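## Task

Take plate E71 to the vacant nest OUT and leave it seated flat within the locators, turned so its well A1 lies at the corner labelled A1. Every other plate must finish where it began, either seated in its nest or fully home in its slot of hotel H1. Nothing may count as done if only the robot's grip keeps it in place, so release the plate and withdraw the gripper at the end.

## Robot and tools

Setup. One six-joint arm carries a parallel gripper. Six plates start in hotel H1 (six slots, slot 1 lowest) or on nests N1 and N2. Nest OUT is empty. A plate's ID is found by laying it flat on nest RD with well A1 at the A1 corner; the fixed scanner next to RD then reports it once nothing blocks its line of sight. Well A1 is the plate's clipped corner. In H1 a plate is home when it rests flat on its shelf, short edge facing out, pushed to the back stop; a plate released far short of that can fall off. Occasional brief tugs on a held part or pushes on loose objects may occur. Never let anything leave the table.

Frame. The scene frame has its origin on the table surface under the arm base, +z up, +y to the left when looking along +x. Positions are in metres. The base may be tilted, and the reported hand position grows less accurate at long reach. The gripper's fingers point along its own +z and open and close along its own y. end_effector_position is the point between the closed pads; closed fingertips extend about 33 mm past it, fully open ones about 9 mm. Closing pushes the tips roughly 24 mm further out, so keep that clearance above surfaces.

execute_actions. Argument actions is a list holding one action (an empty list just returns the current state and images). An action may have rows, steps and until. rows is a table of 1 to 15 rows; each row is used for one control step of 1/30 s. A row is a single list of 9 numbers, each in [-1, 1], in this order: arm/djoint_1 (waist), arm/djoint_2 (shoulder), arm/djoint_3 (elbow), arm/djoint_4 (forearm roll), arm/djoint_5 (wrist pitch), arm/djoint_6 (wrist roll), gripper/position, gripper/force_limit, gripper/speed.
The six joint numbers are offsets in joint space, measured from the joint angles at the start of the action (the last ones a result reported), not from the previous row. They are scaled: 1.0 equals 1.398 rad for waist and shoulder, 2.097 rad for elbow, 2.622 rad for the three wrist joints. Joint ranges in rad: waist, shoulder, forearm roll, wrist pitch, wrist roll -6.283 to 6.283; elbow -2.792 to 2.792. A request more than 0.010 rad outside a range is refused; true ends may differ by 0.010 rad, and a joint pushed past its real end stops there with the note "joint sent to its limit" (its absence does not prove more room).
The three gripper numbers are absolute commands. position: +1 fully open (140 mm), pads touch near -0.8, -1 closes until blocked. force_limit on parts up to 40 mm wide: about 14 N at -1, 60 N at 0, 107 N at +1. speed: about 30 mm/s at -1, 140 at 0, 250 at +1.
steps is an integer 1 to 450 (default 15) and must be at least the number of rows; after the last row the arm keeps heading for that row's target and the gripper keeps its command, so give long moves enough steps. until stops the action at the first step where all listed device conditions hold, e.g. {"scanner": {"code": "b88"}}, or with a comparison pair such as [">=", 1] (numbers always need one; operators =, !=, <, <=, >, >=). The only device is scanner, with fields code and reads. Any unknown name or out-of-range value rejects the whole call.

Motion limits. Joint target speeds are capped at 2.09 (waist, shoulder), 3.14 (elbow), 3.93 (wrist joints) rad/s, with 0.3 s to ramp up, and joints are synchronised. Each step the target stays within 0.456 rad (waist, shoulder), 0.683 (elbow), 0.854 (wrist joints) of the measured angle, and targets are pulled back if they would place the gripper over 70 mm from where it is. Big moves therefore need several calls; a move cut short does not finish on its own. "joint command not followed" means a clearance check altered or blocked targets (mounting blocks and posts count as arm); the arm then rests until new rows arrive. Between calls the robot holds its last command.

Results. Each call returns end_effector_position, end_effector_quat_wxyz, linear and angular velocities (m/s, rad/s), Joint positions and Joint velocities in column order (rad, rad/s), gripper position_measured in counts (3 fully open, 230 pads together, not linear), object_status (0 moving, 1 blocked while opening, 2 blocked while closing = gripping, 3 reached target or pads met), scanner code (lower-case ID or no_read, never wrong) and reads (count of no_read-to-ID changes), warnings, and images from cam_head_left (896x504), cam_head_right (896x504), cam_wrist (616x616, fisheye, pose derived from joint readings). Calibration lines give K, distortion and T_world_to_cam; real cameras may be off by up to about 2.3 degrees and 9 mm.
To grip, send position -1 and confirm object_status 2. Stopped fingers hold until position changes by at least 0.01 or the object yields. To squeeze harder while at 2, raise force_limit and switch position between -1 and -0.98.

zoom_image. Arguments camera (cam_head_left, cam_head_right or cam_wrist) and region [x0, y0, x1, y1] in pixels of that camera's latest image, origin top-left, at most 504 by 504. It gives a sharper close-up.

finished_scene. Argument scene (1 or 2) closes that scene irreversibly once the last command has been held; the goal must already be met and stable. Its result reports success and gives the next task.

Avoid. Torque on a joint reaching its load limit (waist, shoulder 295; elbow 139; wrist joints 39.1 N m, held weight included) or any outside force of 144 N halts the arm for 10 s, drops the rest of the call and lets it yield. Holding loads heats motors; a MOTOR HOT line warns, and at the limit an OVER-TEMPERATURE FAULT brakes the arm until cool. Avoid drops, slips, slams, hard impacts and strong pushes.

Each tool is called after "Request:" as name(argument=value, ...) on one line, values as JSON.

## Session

Request:
execute_actions(actions=[])

Scene clock: 0.00 s.
end_effector_position=(+0.4250, +0.0355, +0.3008) position_measured=3 object_status=3 end_effector_quat_wxyz=(+0.529, +0.739, +0.326, +0.261) end_effector_velocity=(-0.000, -0.000, +0.000) end_effector_angular_velocity=(+0.002, -0.001, -0.000)
Joint positions: [ 0.833 -0.205  2.49  -1.378  1.326  2.301]
Joint velocities: [-0.    -0.001 -0.    -0.    -0.     0.001]
scanner: code=no_read reads=0
camera_calibration (this result's frames):
cam_wrist: T_world_to_cam=[[0.190731, -0.225598, 0.955368, -0.359774], [-0.932557, -0.345542, 0.104582, 0.372249], [0.306526, -0.910882, -0.276288, 0.174038], [0, 0, 0, 1]] pos_world=[0.362416, 0.205992, 0.352871]

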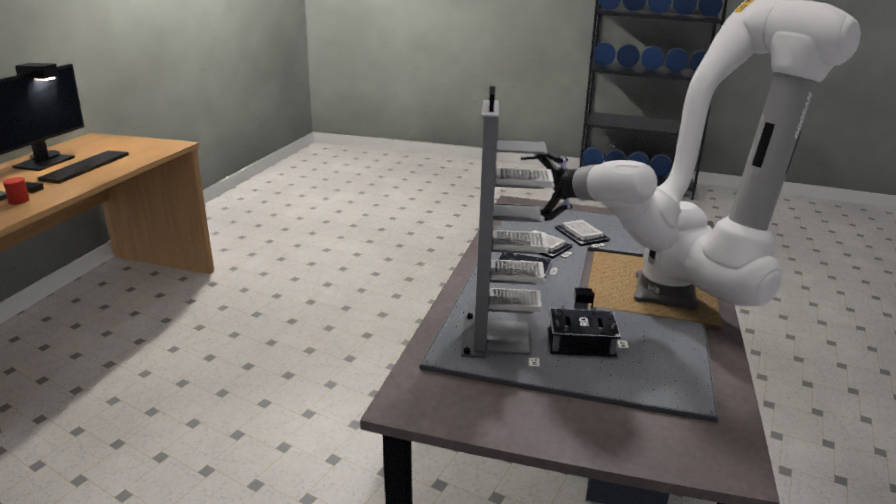

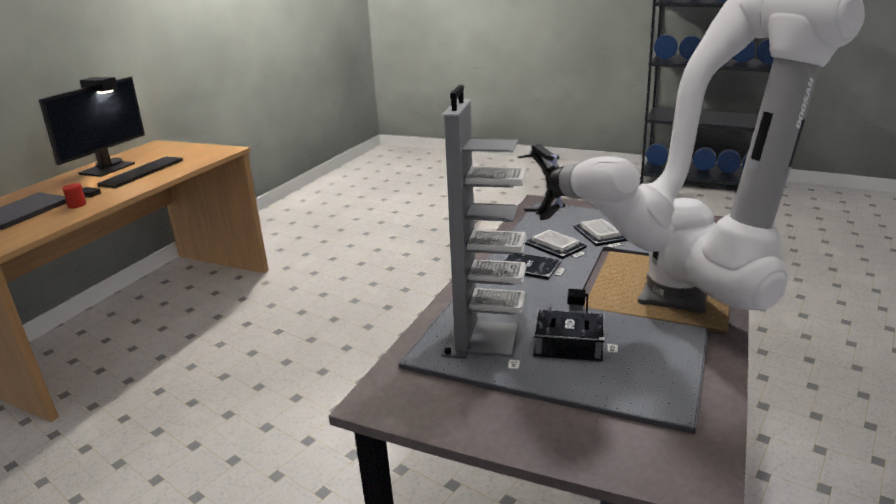

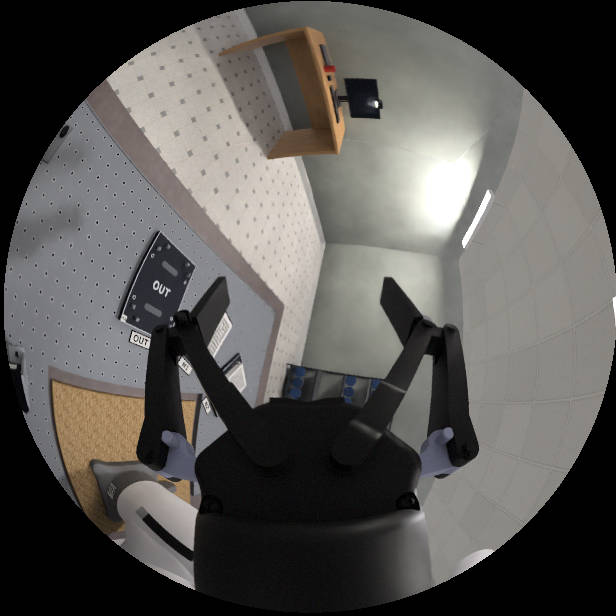

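Request:
execute_actions(actions=[{"rows":[[0,-0.28,-0.4,0,0,0,1,0,0]],"steps":50}])

Request:
execute_actions(actions=[{"rows":[[1,0.1,-0.79,1,0.09,0.8,1,0,0]],"steps":90}])

Scene clock: 13.77 s.
end_effector_position=(+0.3770, -0.0204, +0.9348) position_measured=3 object_status=3 end_effector_quat_wxyz=(+0.253, +0.722, -0.055, +0.641) end_effector_velocity=(+0.000, +0.000, +0.000) end_effector_angular_velocity=(-0.001, +0.000, +0.000)
Joint positions: [ 0.833 -0.597  1.651 -1.378  1.326  2.301]
Joint velocities: [ 0.     0.     0.    -0.    -0.    -0.001]
scanner: code=no_read reads=0
camera_calibration (this result's frames):
cam_wrist: T_world_to_cam=[[-0.418456, -0.861553, 0.287439, -0.12781], [-0.593103, 0.0195355, -0.80489, 0.971496], [0.68784, -0.507291, -0.519164, 0.404536], [0, 0, 0, 1]] pos_world=[0.244458, 0.0761241, 1.02871]

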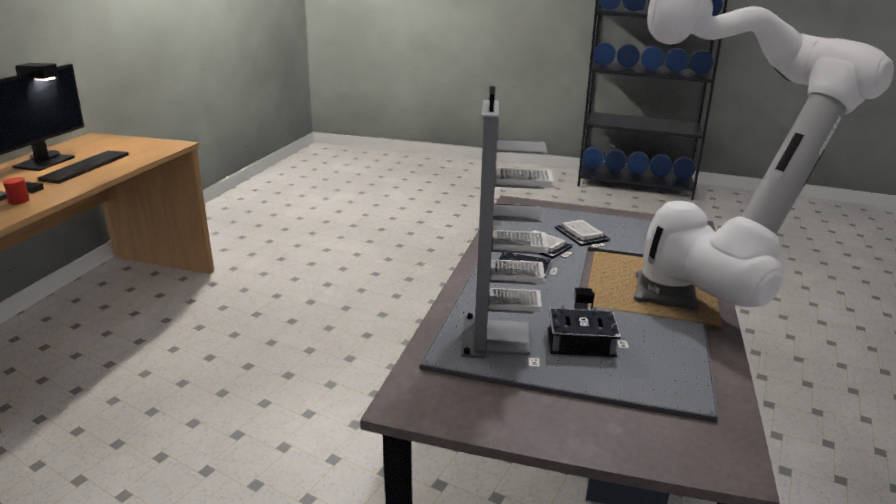

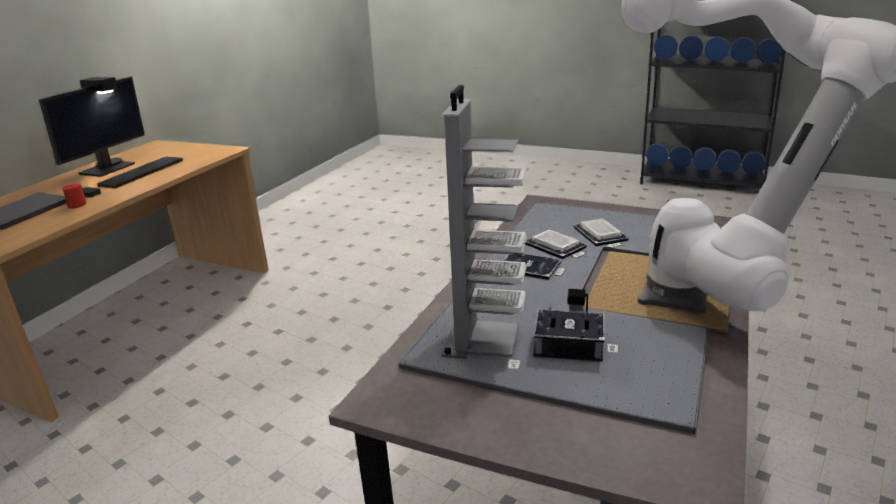

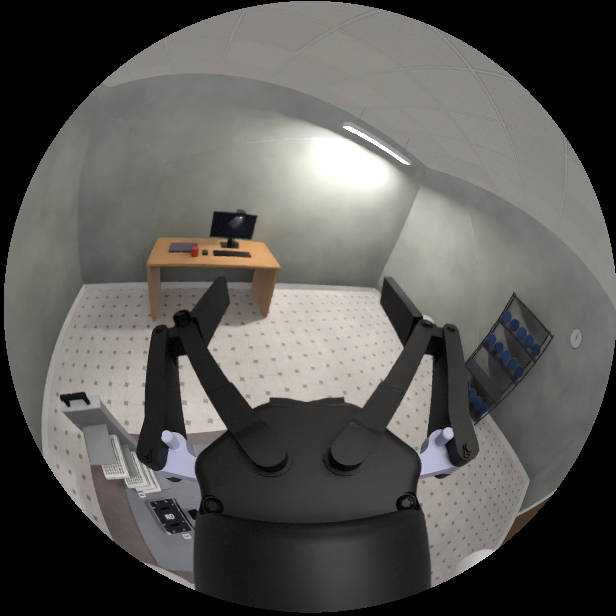

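Scene clock: 16.77 s.
end_effector_position=(-0.0139, -0.5512, +1.2711) position_measured=3 object_status=3 end_effector_quat_wxyz=(+0.155, -0.552, -0.340, +0.746) end_effector_velocity=(+0.000, -0.000, +0.000) end_effector_angular_velocity=(+0.000, +0.000, +0.001)
Joint positions: [ 2.231 -0.457 -0.006  1.244  1.562  4.398]
Joint velocities: [ 0.001  0.    -0.     0.    -0.    -0.001]
scanner: code=no_read reads=0
camera_calibration (this result's frames):
cam_wrist: T_world_to_cam=[[0.160757, -0.719774, -0.675339, 0.464648], [0.760331, -0.345974, 0.549726, -0.883759], [-0.629328, -0.601853, 0.491649, -0.776525], [0, 0, 0, 1]] pos_world=[0.108566, -0.43867, 1.1814]

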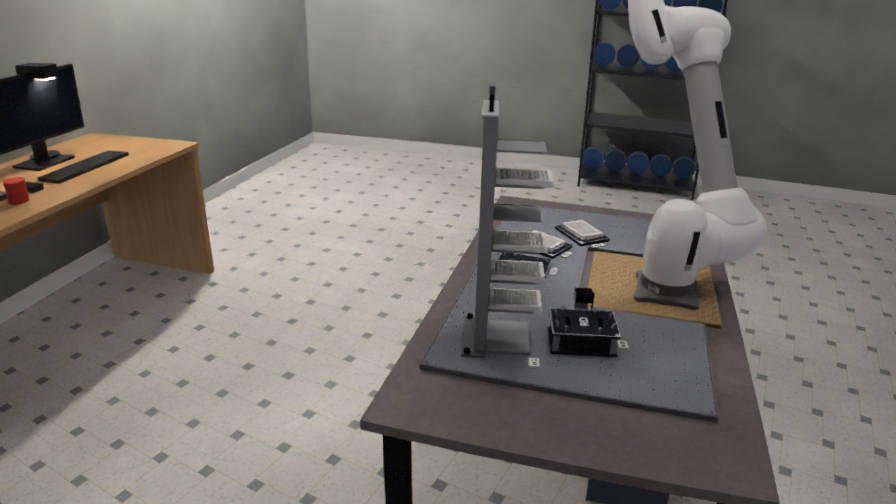

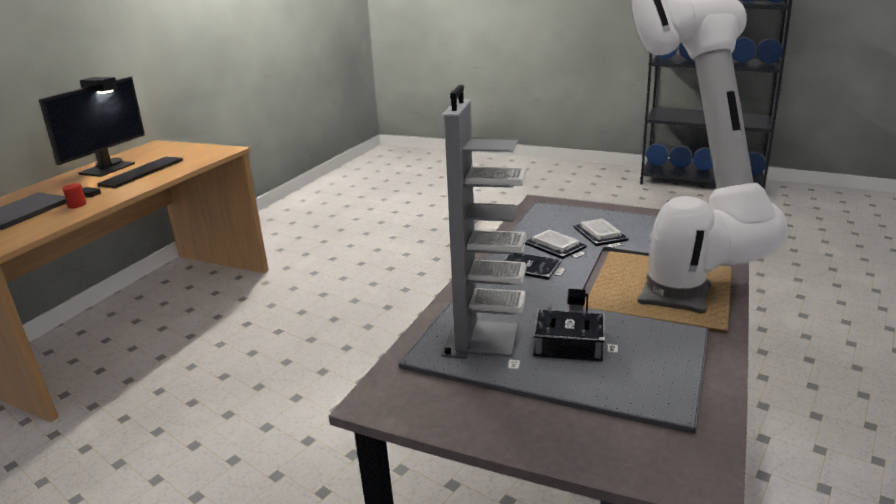

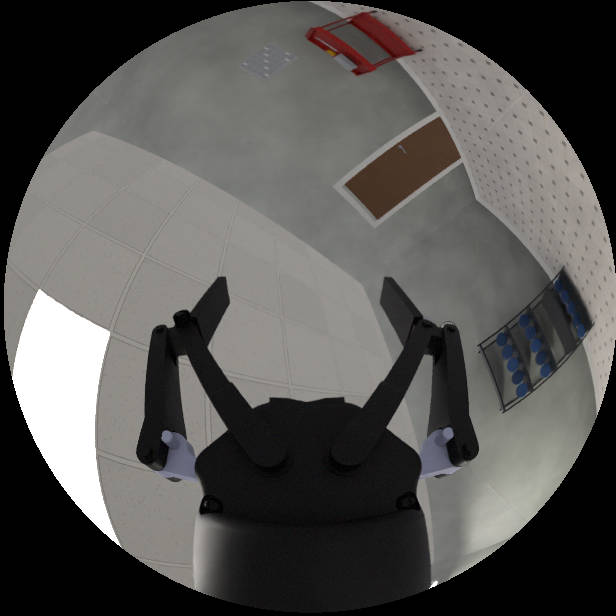

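Request:
execute_actions(actions=[{"rows":[[1,0.06,0,0.126,0,0.027,1,0,0]],"steps":60}])

Request:
execute_actions(actions=[{"rows":[[1,0,-0.3,0,0,0,1,0,0]],"steps":60}])

Request:
execute_actions(actions=[{"rows":[[0.054,0,-0.91,0,0,0,1,0,0]],"steps":70}])

Scene clock: 24.87 s.
end_effector_position=(+0.5641, -0.1315, +1.2578) position_measured=3 object_status=3 end_effector_quat_wxyz=(+0.460, +0.164, +0.687, -0.539) end_effector_velocity=(-0.000, +0.000, +0.000) end_effector_angular_velocity=(+0.000, -0.000, +0.000)
Joint positions: [ 3.63  -0.373 -0.005  1.574  1.562  4.469]
Joint velocities: [ 0.  0.  0. -0.  0. -0.]
scanner: code=no_read reads=0
camera_calibration (this result's frames):
cam_wrist: T_world_to_cam=[[0.717752, 0.380767, -0.582966, 0.37915], [0.21455, 0.675558, 0.7054, -0.92433], [0.662421, -0.631377, 0.40319, -0.774902], [0, 0, 0, 1]] pos_world=[0.43949, -0.00918478, 1.18549]

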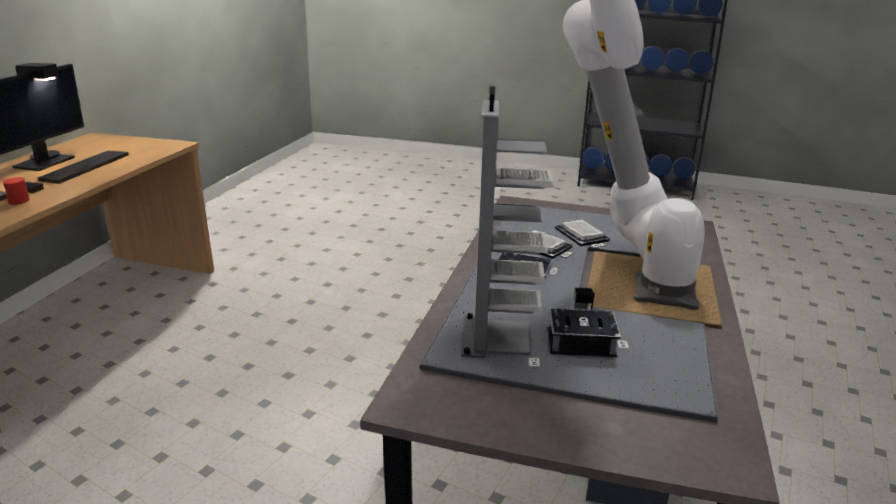

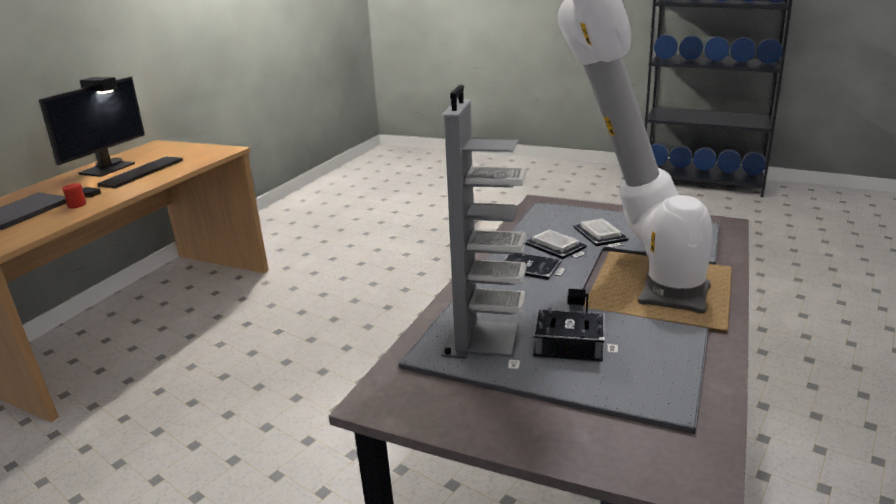

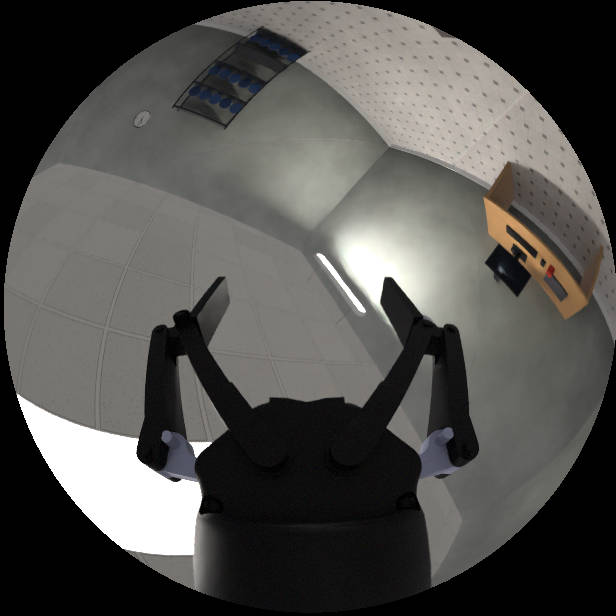

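Scene clock: 26.87 s.
end_effector_position=(+0.2316, +0.7568, +1.0440) position_measured=3 object_status=3 end_effector_quat_wxyz=(+0.614, -0.469, +0.533, -0.346) end_effector_velocity=(-0.537, +0.187, -0.045) end_effector_angular_velocity=(-0.097, -0.020, +0.703)
Joint positions: [ 4.933 -0.373 -0.62   1.574  1.562  4.469]
Joint velocities: [ 0.702  0.    -0.105 -0.     0.    -0.001]
scanner: code=no_read reads=0
camera_calibration (this result's frames):
cam_wrist: T_world_to_cam=[[-0.0899579, 0.324451, -0.941615, 0.758969], [-0.655936, 0.692137, 0.301154, -0.691215], [0.749436, 0.644731, 0.150556, -0.629808], [0, 0, 0, 1]] pos_world=[0.0868831, 0.638224, 1.01764]

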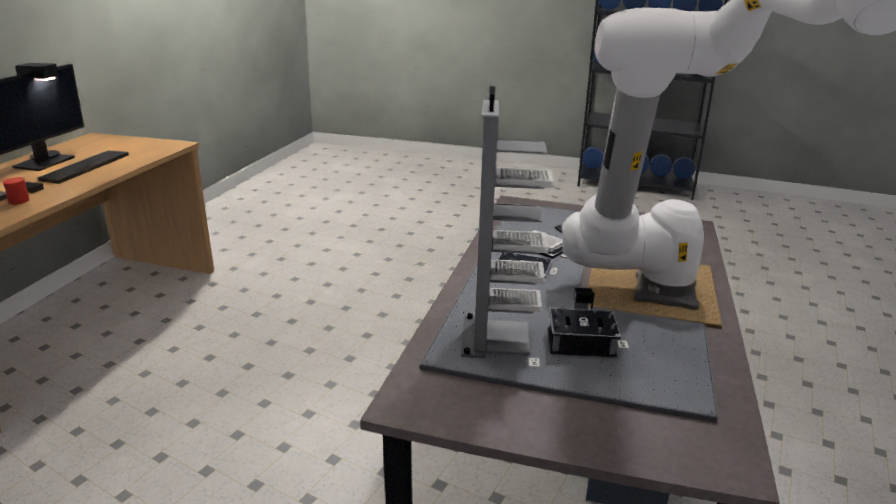

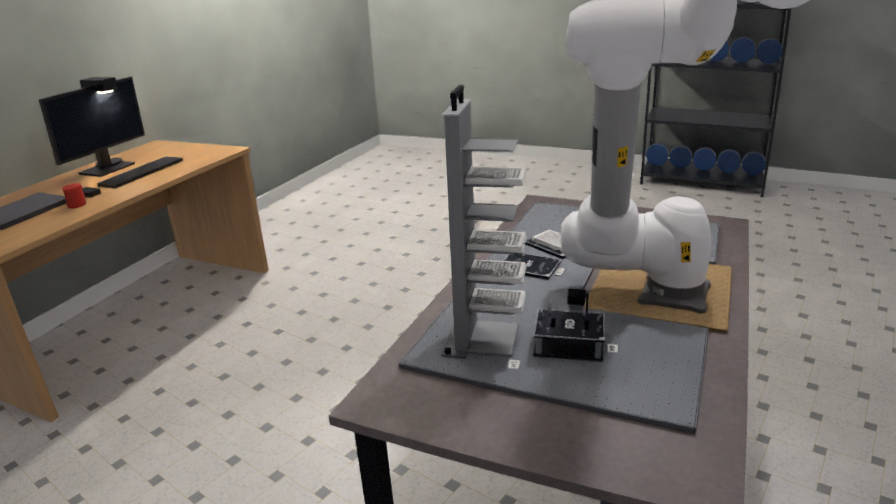

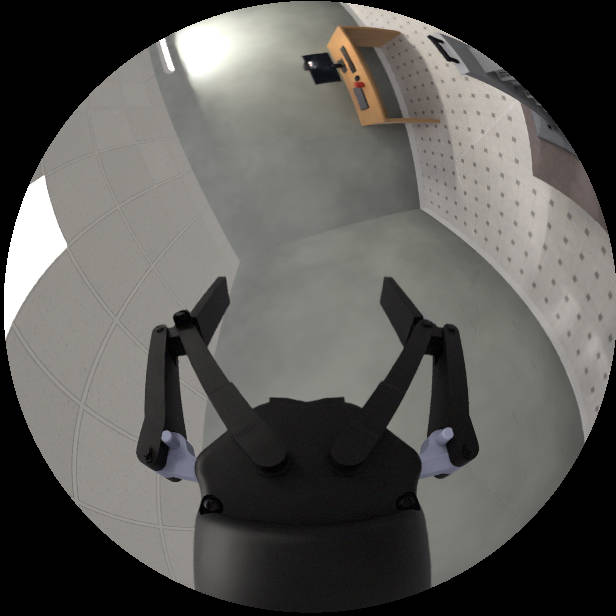

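Scene clock: 29.20 s.
end_effector_position=(+0.2580, +0.4444, +0.1920) position_measured=3 object_status=3 end_effector_quat_wxyz=(-0.095, +0.707, +0.098, +0.694) end_effector_velocity=(+0.000, -0.000, +0.000) end_effector_angular_velocity=(-0.000, -0.000, -0.000)
Joint positions: [ 5.008 -0.373 -2.529  1.574  1.562  4.469]
Joint velocities: [-0.001 -0.    -0.    -0.     0.     0.   ]
scanner: code=no_read reads=0
camera_calibration (this result's frames):
cam_wrist: T_world_to_cam=[[0.255051, -0.966911, -0.00558959, 0.365657], [-0.501151, -0.127245, -0.855953, 0.345336], [0.82692, 0.221113, -0.517023, -0.0234638], [0, 0, 0, 1]] pos_world=[0.0992069, 0.402689, 0.285504]

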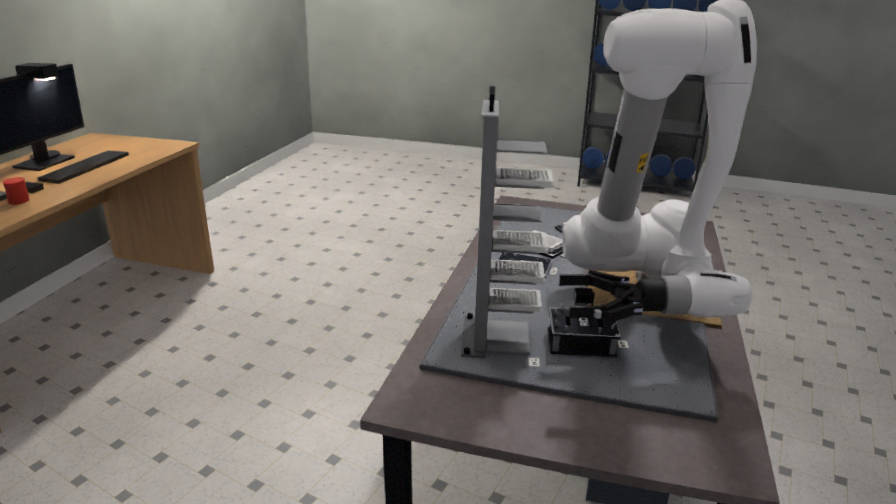

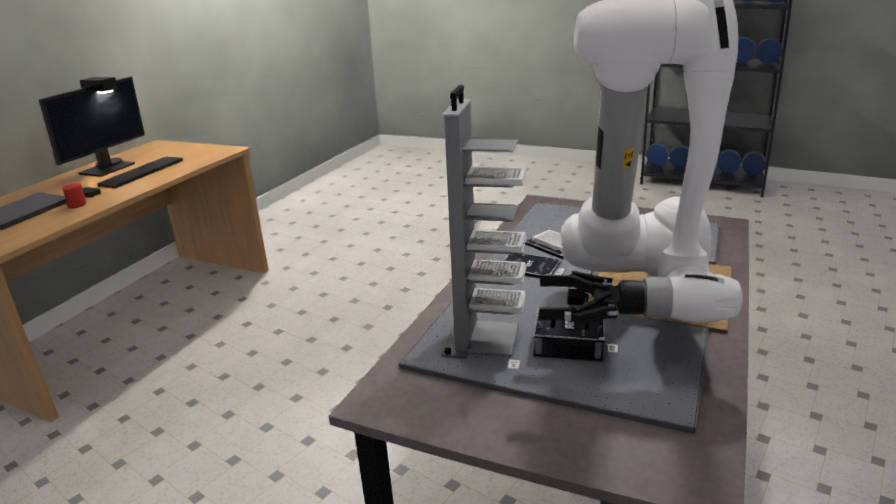

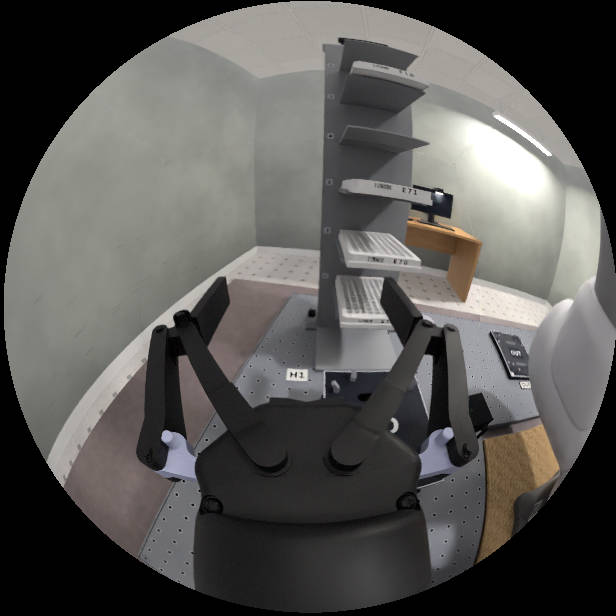

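Request:
zoom_image(camera="cam_wrist", region=[300,40,480,340])

Region (300, 40, 480, 340) of cam_wrist's 616x616 image, scaled by 1.680, with more detail than that image has; it fills the left 302 columns of this view, and the rest is white.

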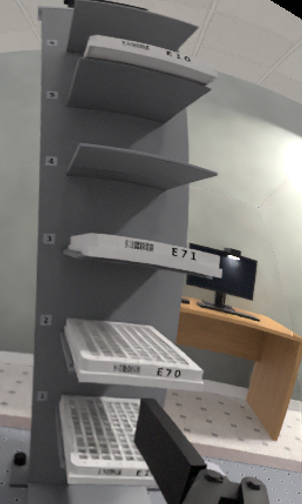

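Request:
execute_actions(actions=[{"rows":[[-0.019,0.138,0.037,0.089,0.053,0.103,1,0,0]],"steps":40}])

Scene clock: 55.70 s.
end_effector_position=(+0.2743, +0.3737, +0.2828) position_measured=3 object_status=3 end_effector_quat_wxyz=(-0.174, +0.684, -0.190, +0.682) end_effector_velocity=(+0.000, -0.000, +0.000) end_effector_angular_velocity=(+0.000, +0.000, -0.000)
Joint positions: [ 4.982 -0.18  -2.451  1.808  1.701  4.739]
Joint velocities: [-0.  0.  0.  0. -0.  0.]
scanner: code=no_read reads=0
camera_calibration (this result's frames):
cam_wrist: T_world_to_cam=[[-0.0385637, -0.862969, -0.503783, 0.476242], [-0.498177, 0.45364, -0.738939, 0.171165], [0.866218, 0.222477, -0.447405, -0.00532601], [0, 0, 0, 1]] pos_world=[0.108249, 0.334519, 0.36402]

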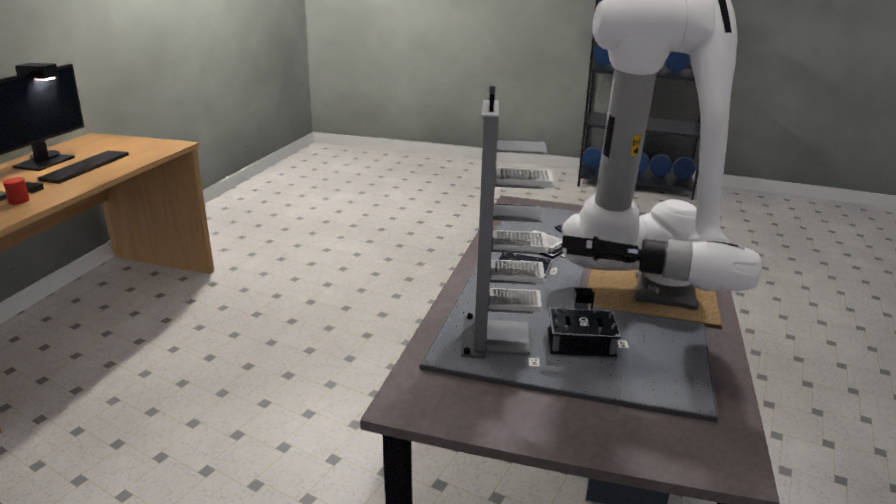

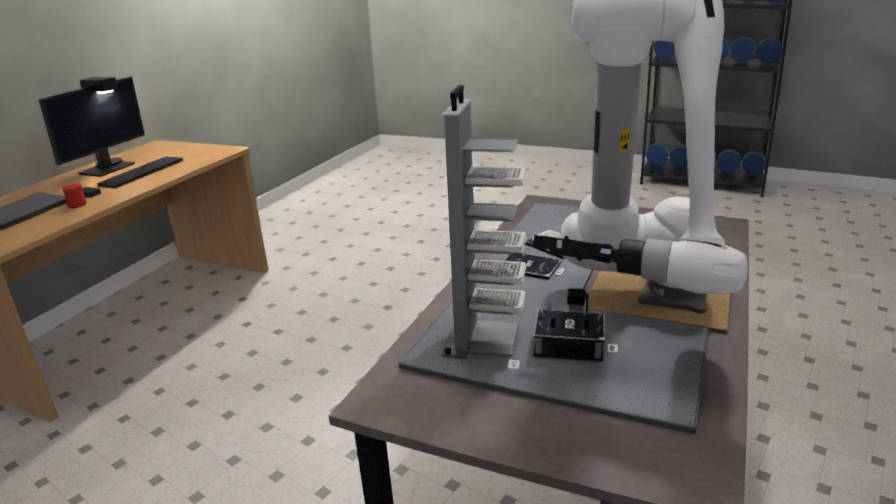

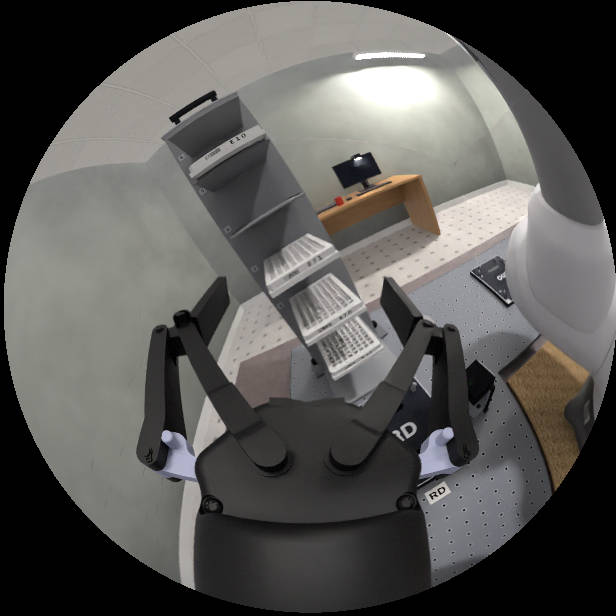

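Request:
execute_actions(actions=[{"rows":[[0,0,0,0,0,-0.2,1,0,0]],"steps":30}])

Scene clock: 58.70 s.
end_effector_position=(+0.2743, +0.3737, +0.2828) position_measured=3 object_status=3 end_effector_quat_wxyz=(+0.009, +0.710, -0.007, +0.704) end_effector_velocity=(+0.000, -0.000, -0.000) end_effector_angular_velocity=(-0.000, -0.000, -0.000)
Joint positions: [ 4.982 -0.18  -2.451  1.808  1.701  4.215]
Joint velocities: [-0. -0. -0.  0.  0.  0.]
scanner: code=no_read reads=0
camera_calibration (this result's frames):
cam_wrist: T_world_to_cam=[[-0.036918, -0.999311, -0.00378325, 0.385356], [-0.508939, 0.0220598, -0.86052, 0.369793], [0.86001, -0.0298432, -0.509403, 0.108209], [0, 0, 0, 1]] pos_world=[0.109368, 0.380163, 0.374794]

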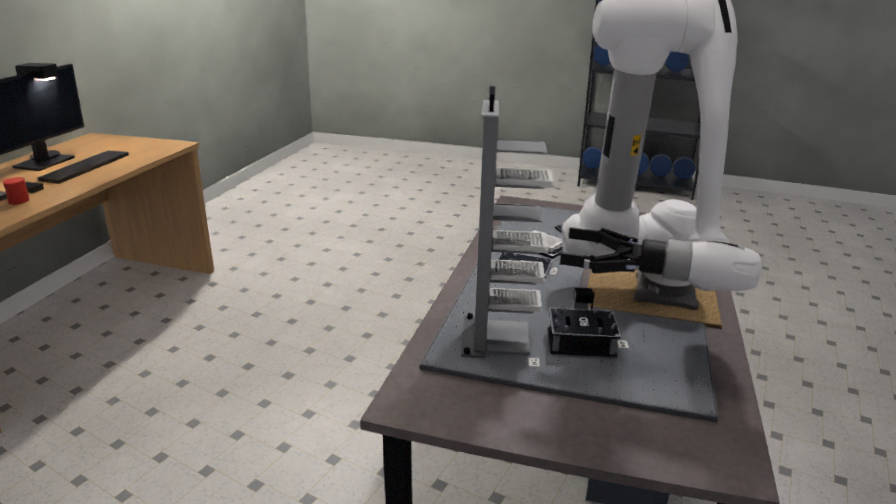

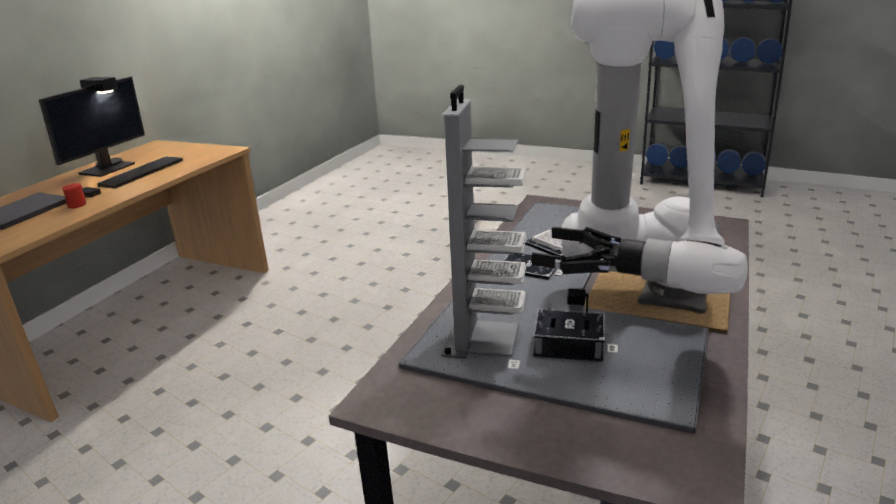

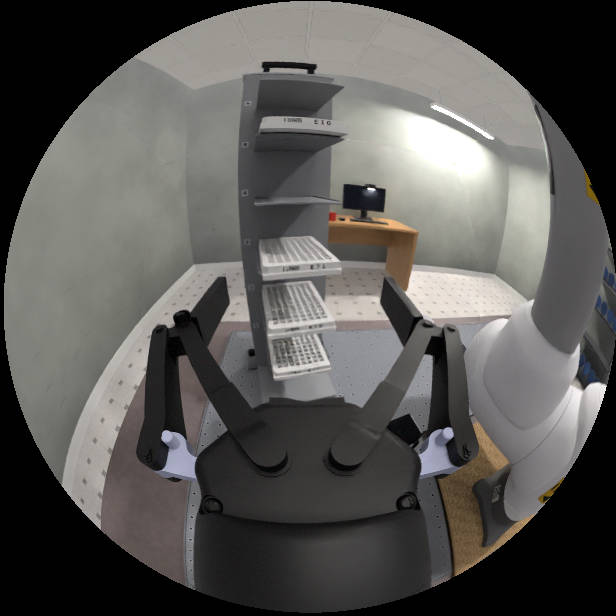

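Request:
execute_actions(actions=[{"rows":[[-0.111,0,0,-0.052,-0.028,-0.005,1,0,0]],"steps":35}])

Scene clock: 74.13 s.
end_effector_position=(+0.3339, +0.3782, +0.2826) position_measured=3 object_status=3 end_effector_quat_wxyz=(+0.010, +0.710, -0.007, +0.704) end_effector_velocity=(-0.000, +0.000, +0.001) end_effector_angular_velocity=(+0.002, -0.000, +0.001)
Joint positions: [ 4.827 -0.18  -2.451  1.671  1.627  4.202]
Joint velocities: [ 0.001  0.001 -0.    -0.     0.     0.001]
scanner: code=no_read reads=0
camera_calibration (this result's frames):
cam_wrist: T_world_to_cam=[[-0.0378334, -0.999278, -0.0034928, 0.392257], [-0.508067, 0.0222454, -0.86103, 0.399652], [0.860486, -0.0308011, -0.508541, 0.0569606], [0, 0, 0, 1]] pos_world=[0.168876, 0.384838, 0.37445]

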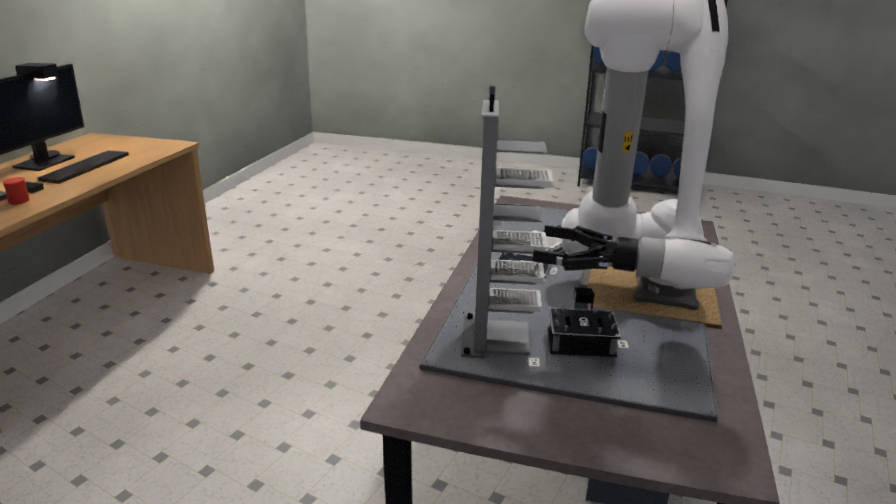

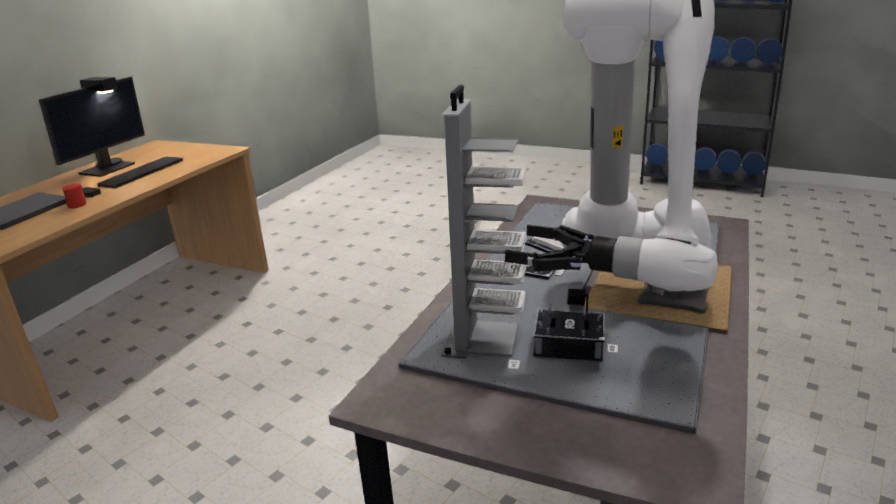

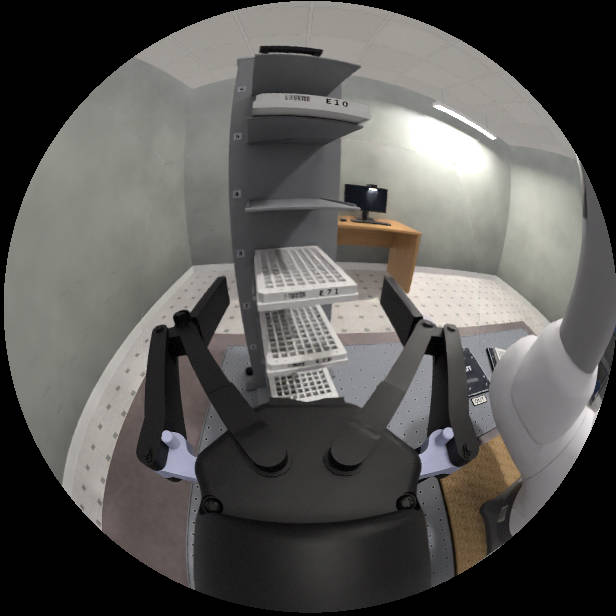

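Request:
execute_actions(actions=[{"rows":[[-0.082,0,0,-0.038,-0.021,-0.002,1,0,0]],"steps":35}])

Scene clock: 81.97 s.
end_effector_position=(+0.3780, +0.3755, +0.2824) position_measured=3 object_status=3 end_effector_quat_wxyz=(+0.011, +0.710, -0.006, +0.704) end_effector_velocity=(-0.000, -0.000, +0.000) end_effector_angular_velocity=(+0.001, +0.000, -0.000)
Joint positions: [ 4.712 -0.18  -2.451  1.572  1.572  4.196]
Joint velocities: [ 0.     0.001  0.     0.    -0.     0.   ]
scanner: code=no_read reads=0
camera_calibration (this result's frames):
cam_wrist: T_world_to_cam=[[-0.0386907, -0.999251, -0.000992537, 0.390832], [-0.507635, 0.020511, -0.861328, 0.422493], [0.860703, -0.0328216, -0.508048, 0.0193283], [0, 0, 0, 1]] pos_world=[0.212958, 0.382508, 0.374113]

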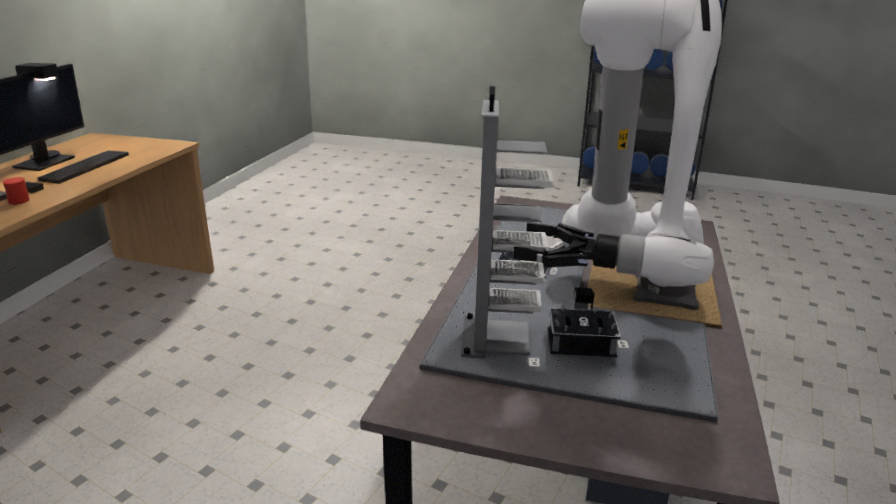

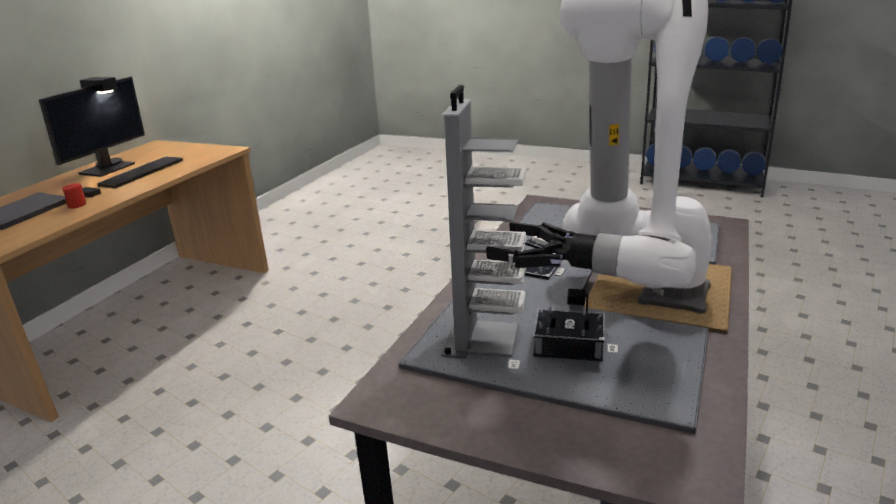

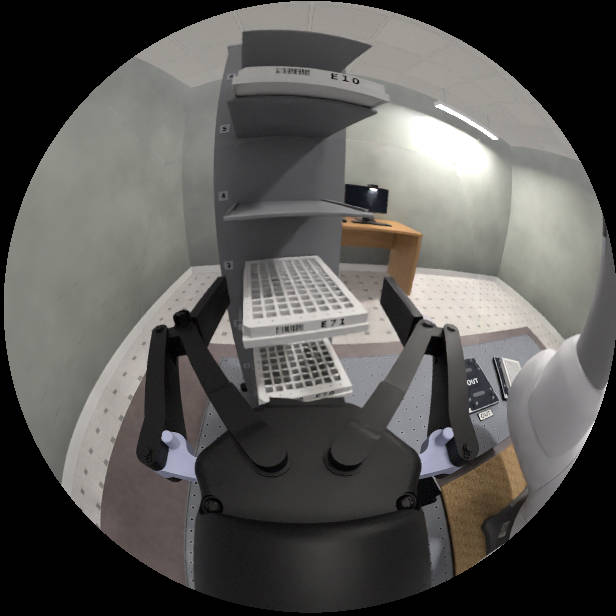

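Try closing.

Request:
execute_actions(actions=[{"rows":[[0,0,0,0,0,0,-1,0,0]],"steps":35}])

Scene clock: 93.33 s.
end_effector_position=(+0.3768, +0.3843, +0.2827) position_measured=75 object_status=2 end_effector_quat_wxyz=(+0.002, +0.710, +0.000, +0.704) end_effector_velocity=(+0.001, -0.001, -0.000) end_effector_angular_velocity=(+0.000, +0.000, -0.002)
Joint positions: [ 4.715 -0.18  -2.448  1.557  1.562  4.196]
Joint velocities: [-0.002 -0.     0.     0.    -0.     0.001]
FORCE FAULT: contact force on the arm reached its limit, and the arm stopped for 10 seconds. The contact can be on any part of the arm, not only on its tool. The arm's remaining commands of this call were not run. The arm holds still and accepts commands again. Move the arm away from the contact; if what it grips holds it there, let go first. Pushing or pulling that hard again can fault the arm again.
scanner: code=no_read reads=0
camera_calibration (this result's frames):
cam_wrist: T_world_to_cam=[[-0.017528, -0.999837, -0.00434248, 0.392708], [-0.509462, 0.0126682, -0.8604, 0.425406], [0.860315, -0.0128688, -0.509601, 0.0137577], [0, 0, 0, 1]] pos_world=[0.211775, 0.387432, 0.374736]

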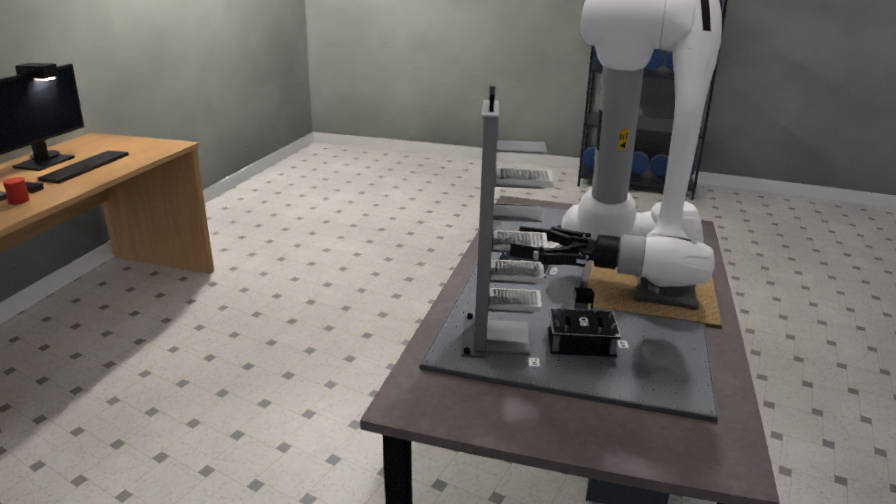

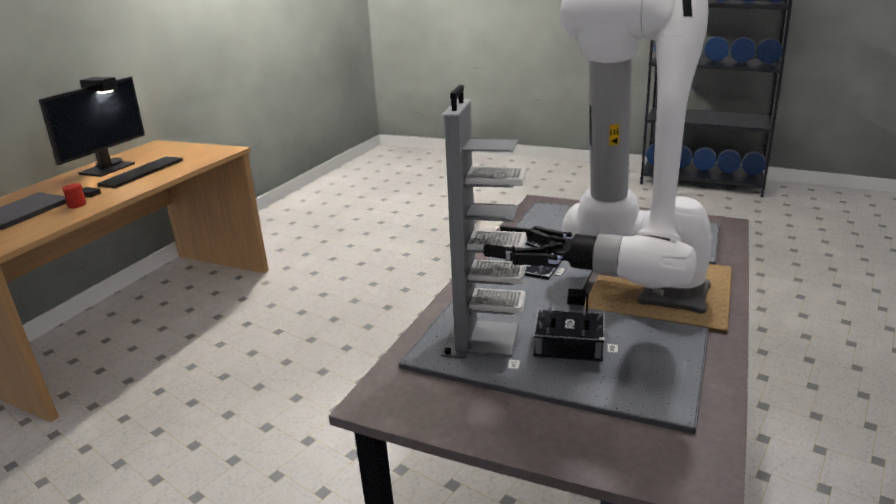

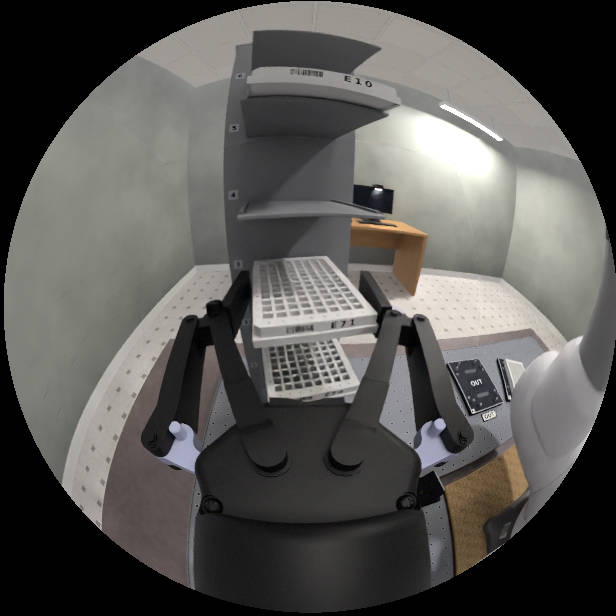

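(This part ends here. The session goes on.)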